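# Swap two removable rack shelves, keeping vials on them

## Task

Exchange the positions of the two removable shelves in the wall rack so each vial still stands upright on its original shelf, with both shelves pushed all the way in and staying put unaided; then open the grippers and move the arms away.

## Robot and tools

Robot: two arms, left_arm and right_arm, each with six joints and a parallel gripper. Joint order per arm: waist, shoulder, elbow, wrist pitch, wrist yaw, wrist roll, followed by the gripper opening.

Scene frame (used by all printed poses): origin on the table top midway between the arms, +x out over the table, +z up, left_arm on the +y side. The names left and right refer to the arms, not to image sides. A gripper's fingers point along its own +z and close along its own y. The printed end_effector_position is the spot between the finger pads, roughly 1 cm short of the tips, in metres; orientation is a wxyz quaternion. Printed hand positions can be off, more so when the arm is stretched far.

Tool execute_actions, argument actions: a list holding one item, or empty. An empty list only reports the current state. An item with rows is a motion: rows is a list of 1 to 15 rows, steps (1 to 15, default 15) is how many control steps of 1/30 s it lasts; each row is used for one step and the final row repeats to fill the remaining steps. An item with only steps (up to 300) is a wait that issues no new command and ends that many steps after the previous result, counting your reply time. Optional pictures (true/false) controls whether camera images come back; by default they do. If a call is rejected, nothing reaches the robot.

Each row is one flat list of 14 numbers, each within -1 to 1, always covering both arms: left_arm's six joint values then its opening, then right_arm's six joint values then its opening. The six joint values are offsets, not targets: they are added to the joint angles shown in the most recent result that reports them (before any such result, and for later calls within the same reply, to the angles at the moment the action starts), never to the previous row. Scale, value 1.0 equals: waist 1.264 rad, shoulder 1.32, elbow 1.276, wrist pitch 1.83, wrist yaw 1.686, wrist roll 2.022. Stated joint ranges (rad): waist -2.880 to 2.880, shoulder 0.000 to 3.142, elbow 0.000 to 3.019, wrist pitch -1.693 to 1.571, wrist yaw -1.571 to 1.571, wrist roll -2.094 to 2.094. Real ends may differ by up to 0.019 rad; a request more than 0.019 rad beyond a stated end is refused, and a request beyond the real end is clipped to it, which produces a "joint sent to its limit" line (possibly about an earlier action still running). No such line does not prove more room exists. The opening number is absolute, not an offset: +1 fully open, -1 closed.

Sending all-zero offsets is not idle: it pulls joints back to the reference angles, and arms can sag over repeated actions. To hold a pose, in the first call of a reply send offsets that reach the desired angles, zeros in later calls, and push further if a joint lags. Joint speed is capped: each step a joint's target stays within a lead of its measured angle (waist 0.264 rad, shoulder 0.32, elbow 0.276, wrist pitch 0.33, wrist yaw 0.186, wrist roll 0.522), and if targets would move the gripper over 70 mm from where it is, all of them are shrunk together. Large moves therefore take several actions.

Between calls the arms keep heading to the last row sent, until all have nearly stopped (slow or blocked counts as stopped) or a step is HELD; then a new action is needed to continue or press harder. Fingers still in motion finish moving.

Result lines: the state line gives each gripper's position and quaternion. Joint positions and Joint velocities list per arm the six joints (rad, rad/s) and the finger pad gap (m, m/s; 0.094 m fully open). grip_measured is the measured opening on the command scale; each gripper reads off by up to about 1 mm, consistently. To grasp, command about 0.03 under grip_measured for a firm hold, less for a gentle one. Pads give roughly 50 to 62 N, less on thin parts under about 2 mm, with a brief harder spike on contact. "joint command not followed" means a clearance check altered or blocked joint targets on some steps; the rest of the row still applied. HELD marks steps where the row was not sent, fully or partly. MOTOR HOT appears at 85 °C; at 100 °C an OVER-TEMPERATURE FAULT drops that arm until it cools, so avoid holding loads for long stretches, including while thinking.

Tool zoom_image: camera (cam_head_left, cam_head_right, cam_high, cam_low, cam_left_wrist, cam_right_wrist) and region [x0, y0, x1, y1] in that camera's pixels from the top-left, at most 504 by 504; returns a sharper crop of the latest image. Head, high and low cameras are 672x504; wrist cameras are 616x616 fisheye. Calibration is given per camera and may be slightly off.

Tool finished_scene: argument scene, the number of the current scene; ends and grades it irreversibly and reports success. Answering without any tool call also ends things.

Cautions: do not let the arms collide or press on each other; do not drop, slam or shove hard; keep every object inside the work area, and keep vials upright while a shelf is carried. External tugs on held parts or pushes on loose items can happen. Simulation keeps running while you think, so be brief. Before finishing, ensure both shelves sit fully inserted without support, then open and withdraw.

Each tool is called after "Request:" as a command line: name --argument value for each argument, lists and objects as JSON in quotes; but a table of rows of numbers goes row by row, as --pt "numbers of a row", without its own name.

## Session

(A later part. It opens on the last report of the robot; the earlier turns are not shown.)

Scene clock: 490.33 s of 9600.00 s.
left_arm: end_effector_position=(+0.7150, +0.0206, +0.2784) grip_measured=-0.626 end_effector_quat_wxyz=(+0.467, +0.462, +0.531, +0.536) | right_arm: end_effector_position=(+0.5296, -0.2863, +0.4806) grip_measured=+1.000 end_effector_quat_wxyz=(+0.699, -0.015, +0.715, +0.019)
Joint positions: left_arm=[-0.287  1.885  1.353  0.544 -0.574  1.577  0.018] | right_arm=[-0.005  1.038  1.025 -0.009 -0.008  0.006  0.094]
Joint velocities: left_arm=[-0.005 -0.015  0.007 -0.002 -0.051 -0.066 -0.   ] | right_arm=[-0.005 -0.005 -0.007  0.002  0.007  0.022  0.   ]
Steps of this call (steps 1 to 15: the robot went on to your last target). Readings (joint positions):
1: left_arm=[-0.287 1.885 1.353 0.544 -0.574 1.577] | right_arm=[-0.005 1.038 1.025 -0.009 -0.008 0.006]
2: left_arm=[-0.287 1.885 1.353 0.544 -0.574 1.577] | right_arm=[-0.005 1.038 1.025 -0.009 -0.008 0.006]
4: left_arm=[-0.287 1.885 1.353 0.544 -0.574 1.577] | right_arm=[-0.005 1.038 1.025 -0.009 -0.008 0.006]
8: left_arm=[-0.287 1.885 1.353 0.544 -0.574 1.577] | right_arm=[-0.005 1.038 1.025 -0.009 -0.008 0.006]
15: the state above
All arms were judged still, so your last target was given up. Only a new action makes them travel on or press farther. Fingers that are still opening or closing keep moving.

Request:
execute_actions --actions '[{"rows":[[0,-0.008,0.025,0.003,0,0,-0.63,0,0,0.03,0,0,0,1],[0,-0.008,0.025,0.003,0,0,-0.61,0,0,0.03,0,0,0,1],[0,-0.008,0.025,0.003,0,0,-0.59,0,0,0.03,0,0,0,1],[0,-0.008,0.025,0.003,0,0,-0.55,0,0,0.03,0,0,0,1],[0,-0.008,0.025,0.003,0,0,-0.48,0,0,0.03,0,0,0,1],[0,-0.008,0.025,0.003,0,0,-0.4,0,0,0.03,0,0,0,1],[0,-0.008,0.025,0.003,0,0,-0.3,0,0,0.03,0,0,0,1],[0,-0.008,0.025,0.003,0,0,-0.2,0,0,0.03,0,0,0,1]],"steps":15}]' --pictures false

Request:
execute_actions --actions '[{"rows":[[-0.008,-0.017,0.005,0.006,-0.002,0,-0.2,0,0,0.03,0,0,0,1],[-0.011,-0.023,-0.003,0.008,-0.004,0,-0.2,0,0,0.03,0,0,0,1],[-0.014,-0.029,-0.011,0.009,-0.006,0,-0.2,0,0,0.03,0,0,0,1],[-0.017,-0.035,-0.02,0.011,-0.008,0,-0.2,0,0,0.03,0,0,0,1],[-0.02,-0.041,-0.028,0.012,-0.01,0,-0.2,0,0,0.03,0,0,0,1],[-0.023,-0.047,-0.036,0.014,-0.012,0,-0.2,0,0,0.03,0,0,0,1],[-0.026,-0.053,-0.044,0.015,-0.014,0,-0.2,0,0,0.03,0,0,0,1],[-0.029,-0.059,-0.053,0.017,-0.016,0,-0.2,0,0,0.03,0,0,0,1],[-0.032,-0.065,-0.061,0.018,-0.018,0,-0.2,0,0,0.03,0,0,0,1],[-0.035,-0.071,-0.069,0.02,-0.02,0,-0.2,0,0,0.03,0,0,0,1],[-0.038,-0.077,-0.077,0.021,-0.022,0,-0.2,0,0,0.03,0,0,0,1],[-0.041,-0.083,-0.086,0.023,-0.024,0,-0.2,0,0,0.03,0,0,0,1],[-0.044,-0.089,-0.094,0.024,-0.026,0,-0.2,0,0,0.03,0,0,0,1],[-0.047,-0.095,-0.102,0.026,-0.028,0,-0.2,0,0,0.03,0,0,0,1],[-0.05,-0.101,-0.11,0.027,-0.03,0,-0.2,0,0,0.03,0,0,0,1]],"steps":15}]' --pictures false

Request:
execute_actions --actions '[{"steps":10}]' --pictures false

Request:
execute_actions --actions '[{"rows":[[0,-0.03,-0.01,0.005,0,0,-0.2,0,0,0.03,0,0,0,1],[0.005,-0.05,-0.03,0.01,0,0,-0.2,0,0,0.03,0,0,0,1],[0.01,-0.07,-0.05,0.015,0,0,-0.2,0,0,0.03,0,0,0,1],[0.015,-0.09,-0.07,0.02,0,0,-0.2,0,0,0.03,0,0,0,1],[0.02,-0.11,-0.09,0.025,0,0,-0.2,0,0,0.03,0,0,0,1],[0.03,-0.13,-0.11,0.03,0,0,-0.2,0,0,0.03,0,0,0,1],[0.04,-0.15,-0.13,0.035,0,0,-0.2,0,0,0.03,0,0,0,1],[0.05,-0.17,-0.15,0.04,0,0,-0.2,0,0,0.03,0,0,0,1],[0.06,-0.19,-0.17,0.045,0,0,-0.2,0,0,0.03,0,0,0,1],[0.07,-0.21,-0.19,0.05,0,0,-0.2,0,0,0.03,0,0,0,1],[0.08,-0.23,-0.21,0.055,0,0,-0.2,0,0,0.03,0,0,0,1],[0.09,-0.25,-0.23,0.06,0,0,-0.2,0,0,0.03,0,0,0,1],[0.1,-0.27,-0.25,0.065,0,0,-0.2,0,0,0.03,0,0,0,1]],"steps":15}]' --pictures false

Request:
execute_actions --actions '[{"steps":25}]'

Request:
zoom_image --camera "cam_low" --region '[320, 150, 470, 300]'

Request:
zoom_image --camera "cam_high" --region '[170, 90, 370, 330]'

Scene clock: 503.60 s of 9600.00 s.
left_arm: end_effector_position=(+0.7150, +0.0204, +0.2775) grip_measured=-0.201 end_effector_quat_wxyz=(+0.466, +0.462, +0.531, +0.536) | right_arm: end_effector_position=(+0.5296, -0.2863, +0.4806) grip_measured=+1.000 end_effector_quat_wxyz=(+0.699, -0.015, +0.715, +0.019)
Joint positions: left_arm=[-0.287  1.886  1.353  0.544 -0.576  1.577  0.038] | right_arm=[-0.005  1.038  1.025 -0.009 -0.008  0.006  0.094]
Joint velocities: left_arm=[-0.005 -0.034 -0.002 -0.002  0.037 -0.022  0.   ] | right_arm=[ 0.015 -0.015 -0.007 -0.002 -0.022  0.066  0.   ]
Steps of this call (steps 1 to 90: nothing new was sent; then 9.77 s passed at rest; steps 91 to 105: all 15 steps of this action). Readings (joint positions):
91: left_arm=[-0.287 1.885 1.353 0.544 -0.574 1.577] | right_arm=[-0.005 1.038 1.025 -0.009 -0.008 0.006]
92: left_arm=[-0.287 1.885 1.353 0.544 -0.575 1.577] | right_arm=[-0.005 1.038 1.025 -0.009 -0.008 0.006]
94: left_arm=[-0.287 1.886 1.353 0.544 -0.576 1.577] | right_arm=[-0.005 1.038 1.025 -0.009 -0.008 0.006]
98: left_arm=[-0.287 1.886 1.353 0.544 -0.576 1.577] | right_arm=[-0.005 1.038 1.025 -0.009 -0.008 0.006]
105: the state above

Scene clock: 504.10 s of 9600.00 s.
left_arm: end_effector_position=(+0.6686, +0.0120, +0.2833) grip_measured=-0.201 end_effector_quat_wxyz=(+0.466, +0.464, +0.530, +0.535) | right_arm: end_effector_position=(+0.5296, -0.2863, +0.4806) grip_measured=+1.000 end_effector_quat_wxyz=(+0.699, -0.015, +0.715, +0.019)
Joint positions: left_arm=[-0.334  1.793  1.231  0.57  -0.619  1.577  0.038] | right_arm=[-0.005  1.038  1.025 -0.009 -0.008  0.006  0.094]
Joint velocities: left_arm=[-0.151 -0.269 -0.276  0.085 -0.095  0.11   0.   ] | right_arm=[-0.015 -0.024 -0.007 -0.022 -0.022  0.037  0.   ]
Steps of this call (steps 1 to 15: all 15 steps of this action). Readings (joint positions):
1: left_arm=[-0.287 1.886 1.353 0.544 -0.576 1.577] | right_arm=[-0.005 1.038 1.025 -0.009 -0.008 0.006]
2: left_arm=[-0.287 1.886 1.353 0.544 -0.577 1.577] | right_arm=[-0.005 1.038 1.025 -0.009 -0.008 0.006]
4: left_arm=[-0.289 1.881 1.346 0.544 -0.582 1.577] | right_arm=[-0.005 1.038 1.025 -0.009 -0.008 0.006]
8: left_arm=[-0.299 1.854 1.305 0.550 -0.596 1.577] | right_arm=[-0.005 1.038 1.025 -0.009 -0.008 0.006]
15: the state above

Scene clock: 504.43 s of 9600.00 s.
left_arm: end_effector_position=(+0.6589, +0.0077, +0.2931) grip_measured=-0.201 end_effector_quat_wxyz=(+0.474, +0.461, +0.527, +0.534) | right_arm: end_effector_position=(+0.5296, -0.2863, +0.4806) grip_measured=+1.000 end_effector_quat_wxyz=(+0.699, -0.015, +0.715, +0.019)
Joint positions: left_arm=[-0.347  1.767  1.214  0.577 -0.622  1.577  0.038] | right_arm=[-0.005  1.038  1.025 -0.009 -0.008  0.006  0.094]
Joint velocities: left_arm=[ 0.005 -0.024 -0.022 -0.012  0.007 -0.037 -0.001] | right_arm=[-0.005 -0.005  0.007  0.007  0.066 -0.051  0.   ]
Steps of this call (steps 1 to 10: the robot went on to your last target). Readings (joint positions):
1: left_arm=[-0.339 1.784 1.223 0.572 -0.621 1.577] | right_arm=[-0.005 1.038 1.025 -0.009 -0.008 0.006]
2: left_arm=[-0.342 1.777 1.217 0.573 -0.621 1.577] | right_arm=[-0.005 1.038 1.025 -0.009 -0.008 0.006]
4: left_arm=[-0.346 1.770 1.214 0.575 -0.621 1.577] | right_arm=[-0.005 1.038 1.025 -0.009 -0.008 0.006]
8: left_arm=[-0.347 1.767 1.214 0.577 -0.622 1.577] | right_arm=[-0.005 1.038 1.025 -0.009 -0.008 0.006]
10: the state above

Scene clock: 504.93 s of 9600.00 s.
left_arm: end_effector_position=(+0.5670, +0.1352, +0.3615) grip_measured=-0.201 end_effector_quat_wxyz=(+0.486, +0.381, +0.539, +0.573) | right_arm: end_effector_position=(+0.5296, -0.2863, +0.4806) grip_measured=+1.000 end_effector_quat_wxyz=(+0.699, -0.015, +0.715, +0.019)
Joint positions: left_arm=[-0.226  1.419  0.906  0.673 -0.623  1.577  0.038] | right_arm=[-0.005  1.038  1.025 -0.009 -0.008  0.006  0.094]
Joint velocities: left_arm=[ 0.376 -0.669 -0.3    0.144  0.007 -0.051  0.   ] | right_arm=[-0.015 -0.005  0.002  0.007 -0.022  0.037  0.   ]
Steps of this call (steps 1 to 15: all 15 steps of this action). Readings (joint positions):
1: left_arm=[-0.347 1.766 1.213 0.577 -0.622 1.577] | right_arm=[-0.005 1.038 1.025 -0.009 -0.008 0.006]
2: left_arm=[-0.347 1.761 1.207 0.577 -0.622 1.577] | right_arm=[-0.005 1.038 1.025 -0.009 -0.008 0.006]
4: left_arm=[-0.346 1.736 1.170 0.583 -0.622 1.577] | right_arm=[-0.005 1.038 1.025 -0.009 -0.008 0.006]
8: left_arm=[-0.331 1.637 1.059 0.608 -0.622 1.577] | right_arm=[-0.005 1.038 1.025 -0.009 -0.008 0.006]
15: the state above

Scene clock: 505.77 s of 9600.00 s.
left_arm: end_effector_position=(+0.5649, +0.1455, +0.3627) grip_measured=-0.201 end_effector_quat_wxyz=(+0.485, +0.373, +0.540, +0.578) | right_arm: end_effector_position=(+0.5296, -0.2863, +0.4806) grip_measured=+1.000 end_effector_quat_wxyz=(+0.699, -0.015, +0.715, +0.019)
Joint positions: left_arm=[-0.211  1.411  0.895  0.687 -0.623  1.577  0.038] | right_arm=[-0.005  1.038  1.025 -0.009 -0.008  0.006  0.094]
Joint velocities: left_arm=[ 0.005  0.015  0.002 -0.002 -0.037  0.022  0.   ] | right_arm=[-0.015  0.005 -0.007 -0.007  0.022 -0.007  0.   ]
Steps of this call (steps 1 to 25: the robot went on to your last target). Readings (joint positions):
1: left_arm=[-0.216 1.402 0.900 0.678 -0.623 1.577] | right_arm=[-0.005 1.038 1.025 -0.009 -0.008 0.006]
2: left_arm=[-0.211 1.390 0.899 0.681 -0.623 1.577] | right_arm=[-0.005 1.038 1.025 -0.009 -0.008 0.006]
4: left_arm=[-0.211 1.384 0.899 0.687 -0.623 1.577] | right_arm=[-0.005 1.038 1.025 -0.009 -0.008 0.006]
8: left_arm=[-0.211 1.398 0.898 0.687 -0.623 1.577] | right_arm=[-0.005 1.038 1.025 -0.009 -0.008 0.006]
25: the state above
camera_calibration (this result's frames):
cam_left_wrist: T_world_to_cam=[[0.150125, -0.0535324, -0.987217, 0.280542], [-0.759003, 0.633625, -0.14978, 0.398534], [0.633543, 0.771786, 0.0544917, -0.367257], [0, 0, 0, 1]] pos_world=[0.493045, 0.0459408, 0.356661]
cam_right_wrist: T_world_to_cam=[[0.0419171, -0.999113, -0.00391543, -0.310298], [-0.590496, -0.0216123, -0.806751, 0.701112], [0.805951, 0.0361287, -0.590879, -0.0097501], [0, 0, 0, 1]] pos_world=[0.434869, -0.294518, 0.558647]

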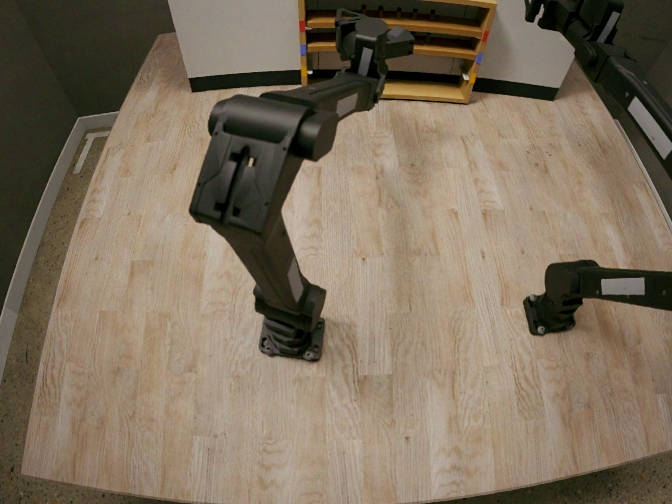

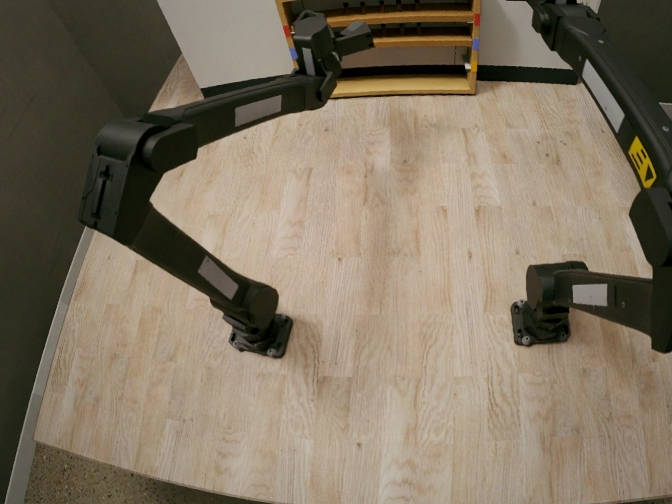

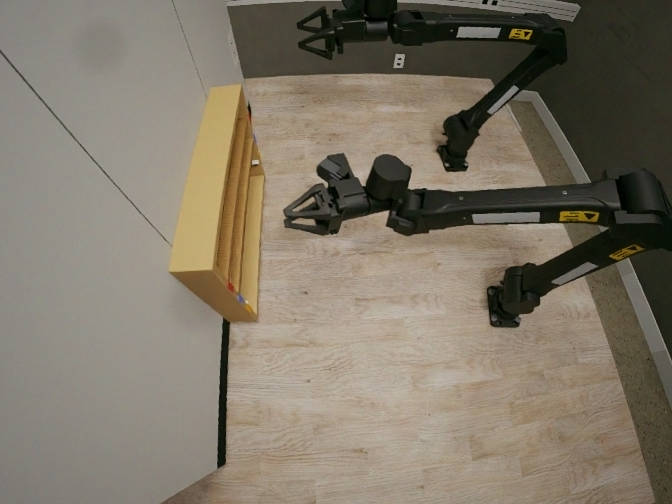

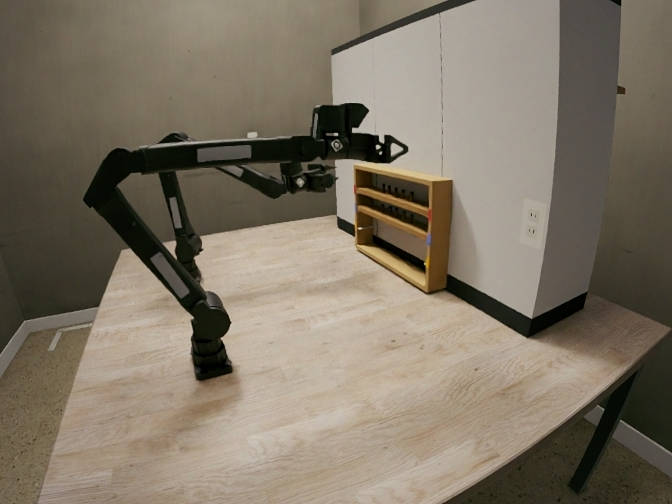

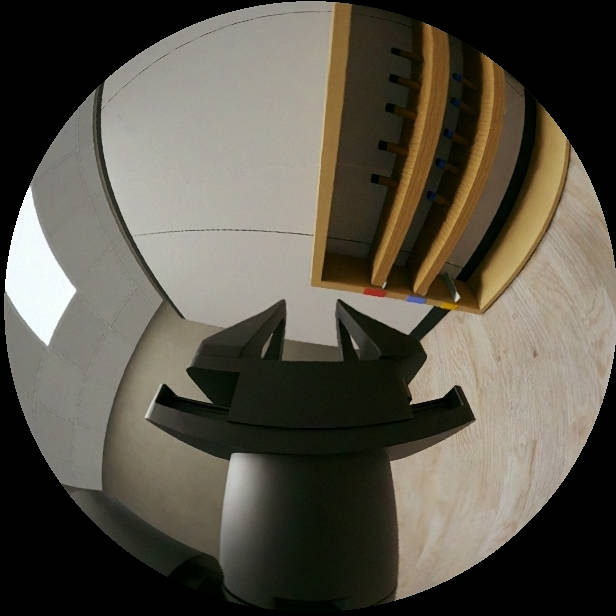

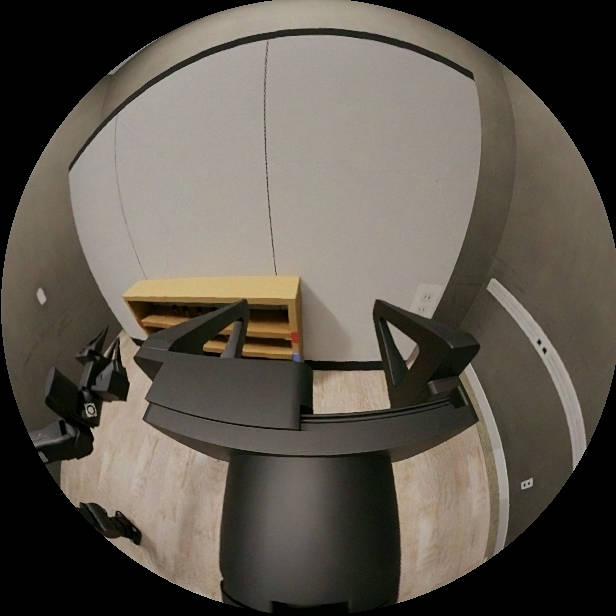

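Region (320, 150, 470, 300) of cam_low's 672x504 image, scaled by 3.360, with more detail than that image has.

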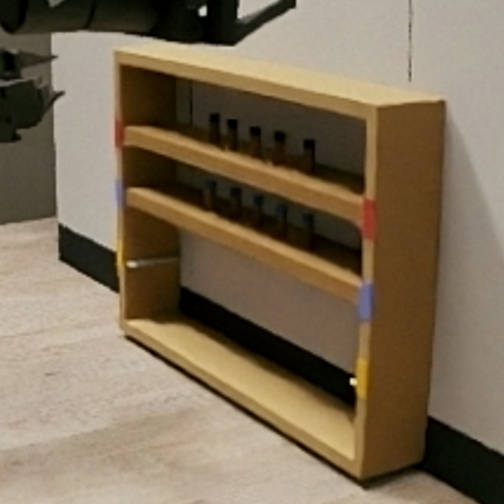

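Region (170, 90, 370, 330) of cam_high's 672x504 image, scaled by 2.100, with more detail than that image has.

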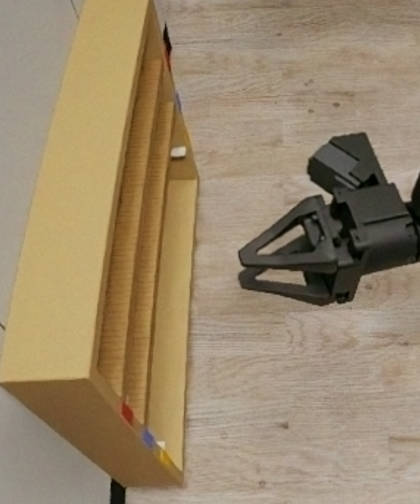

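Request:
finished_scene --scene 1

The scene is finished: the task was done.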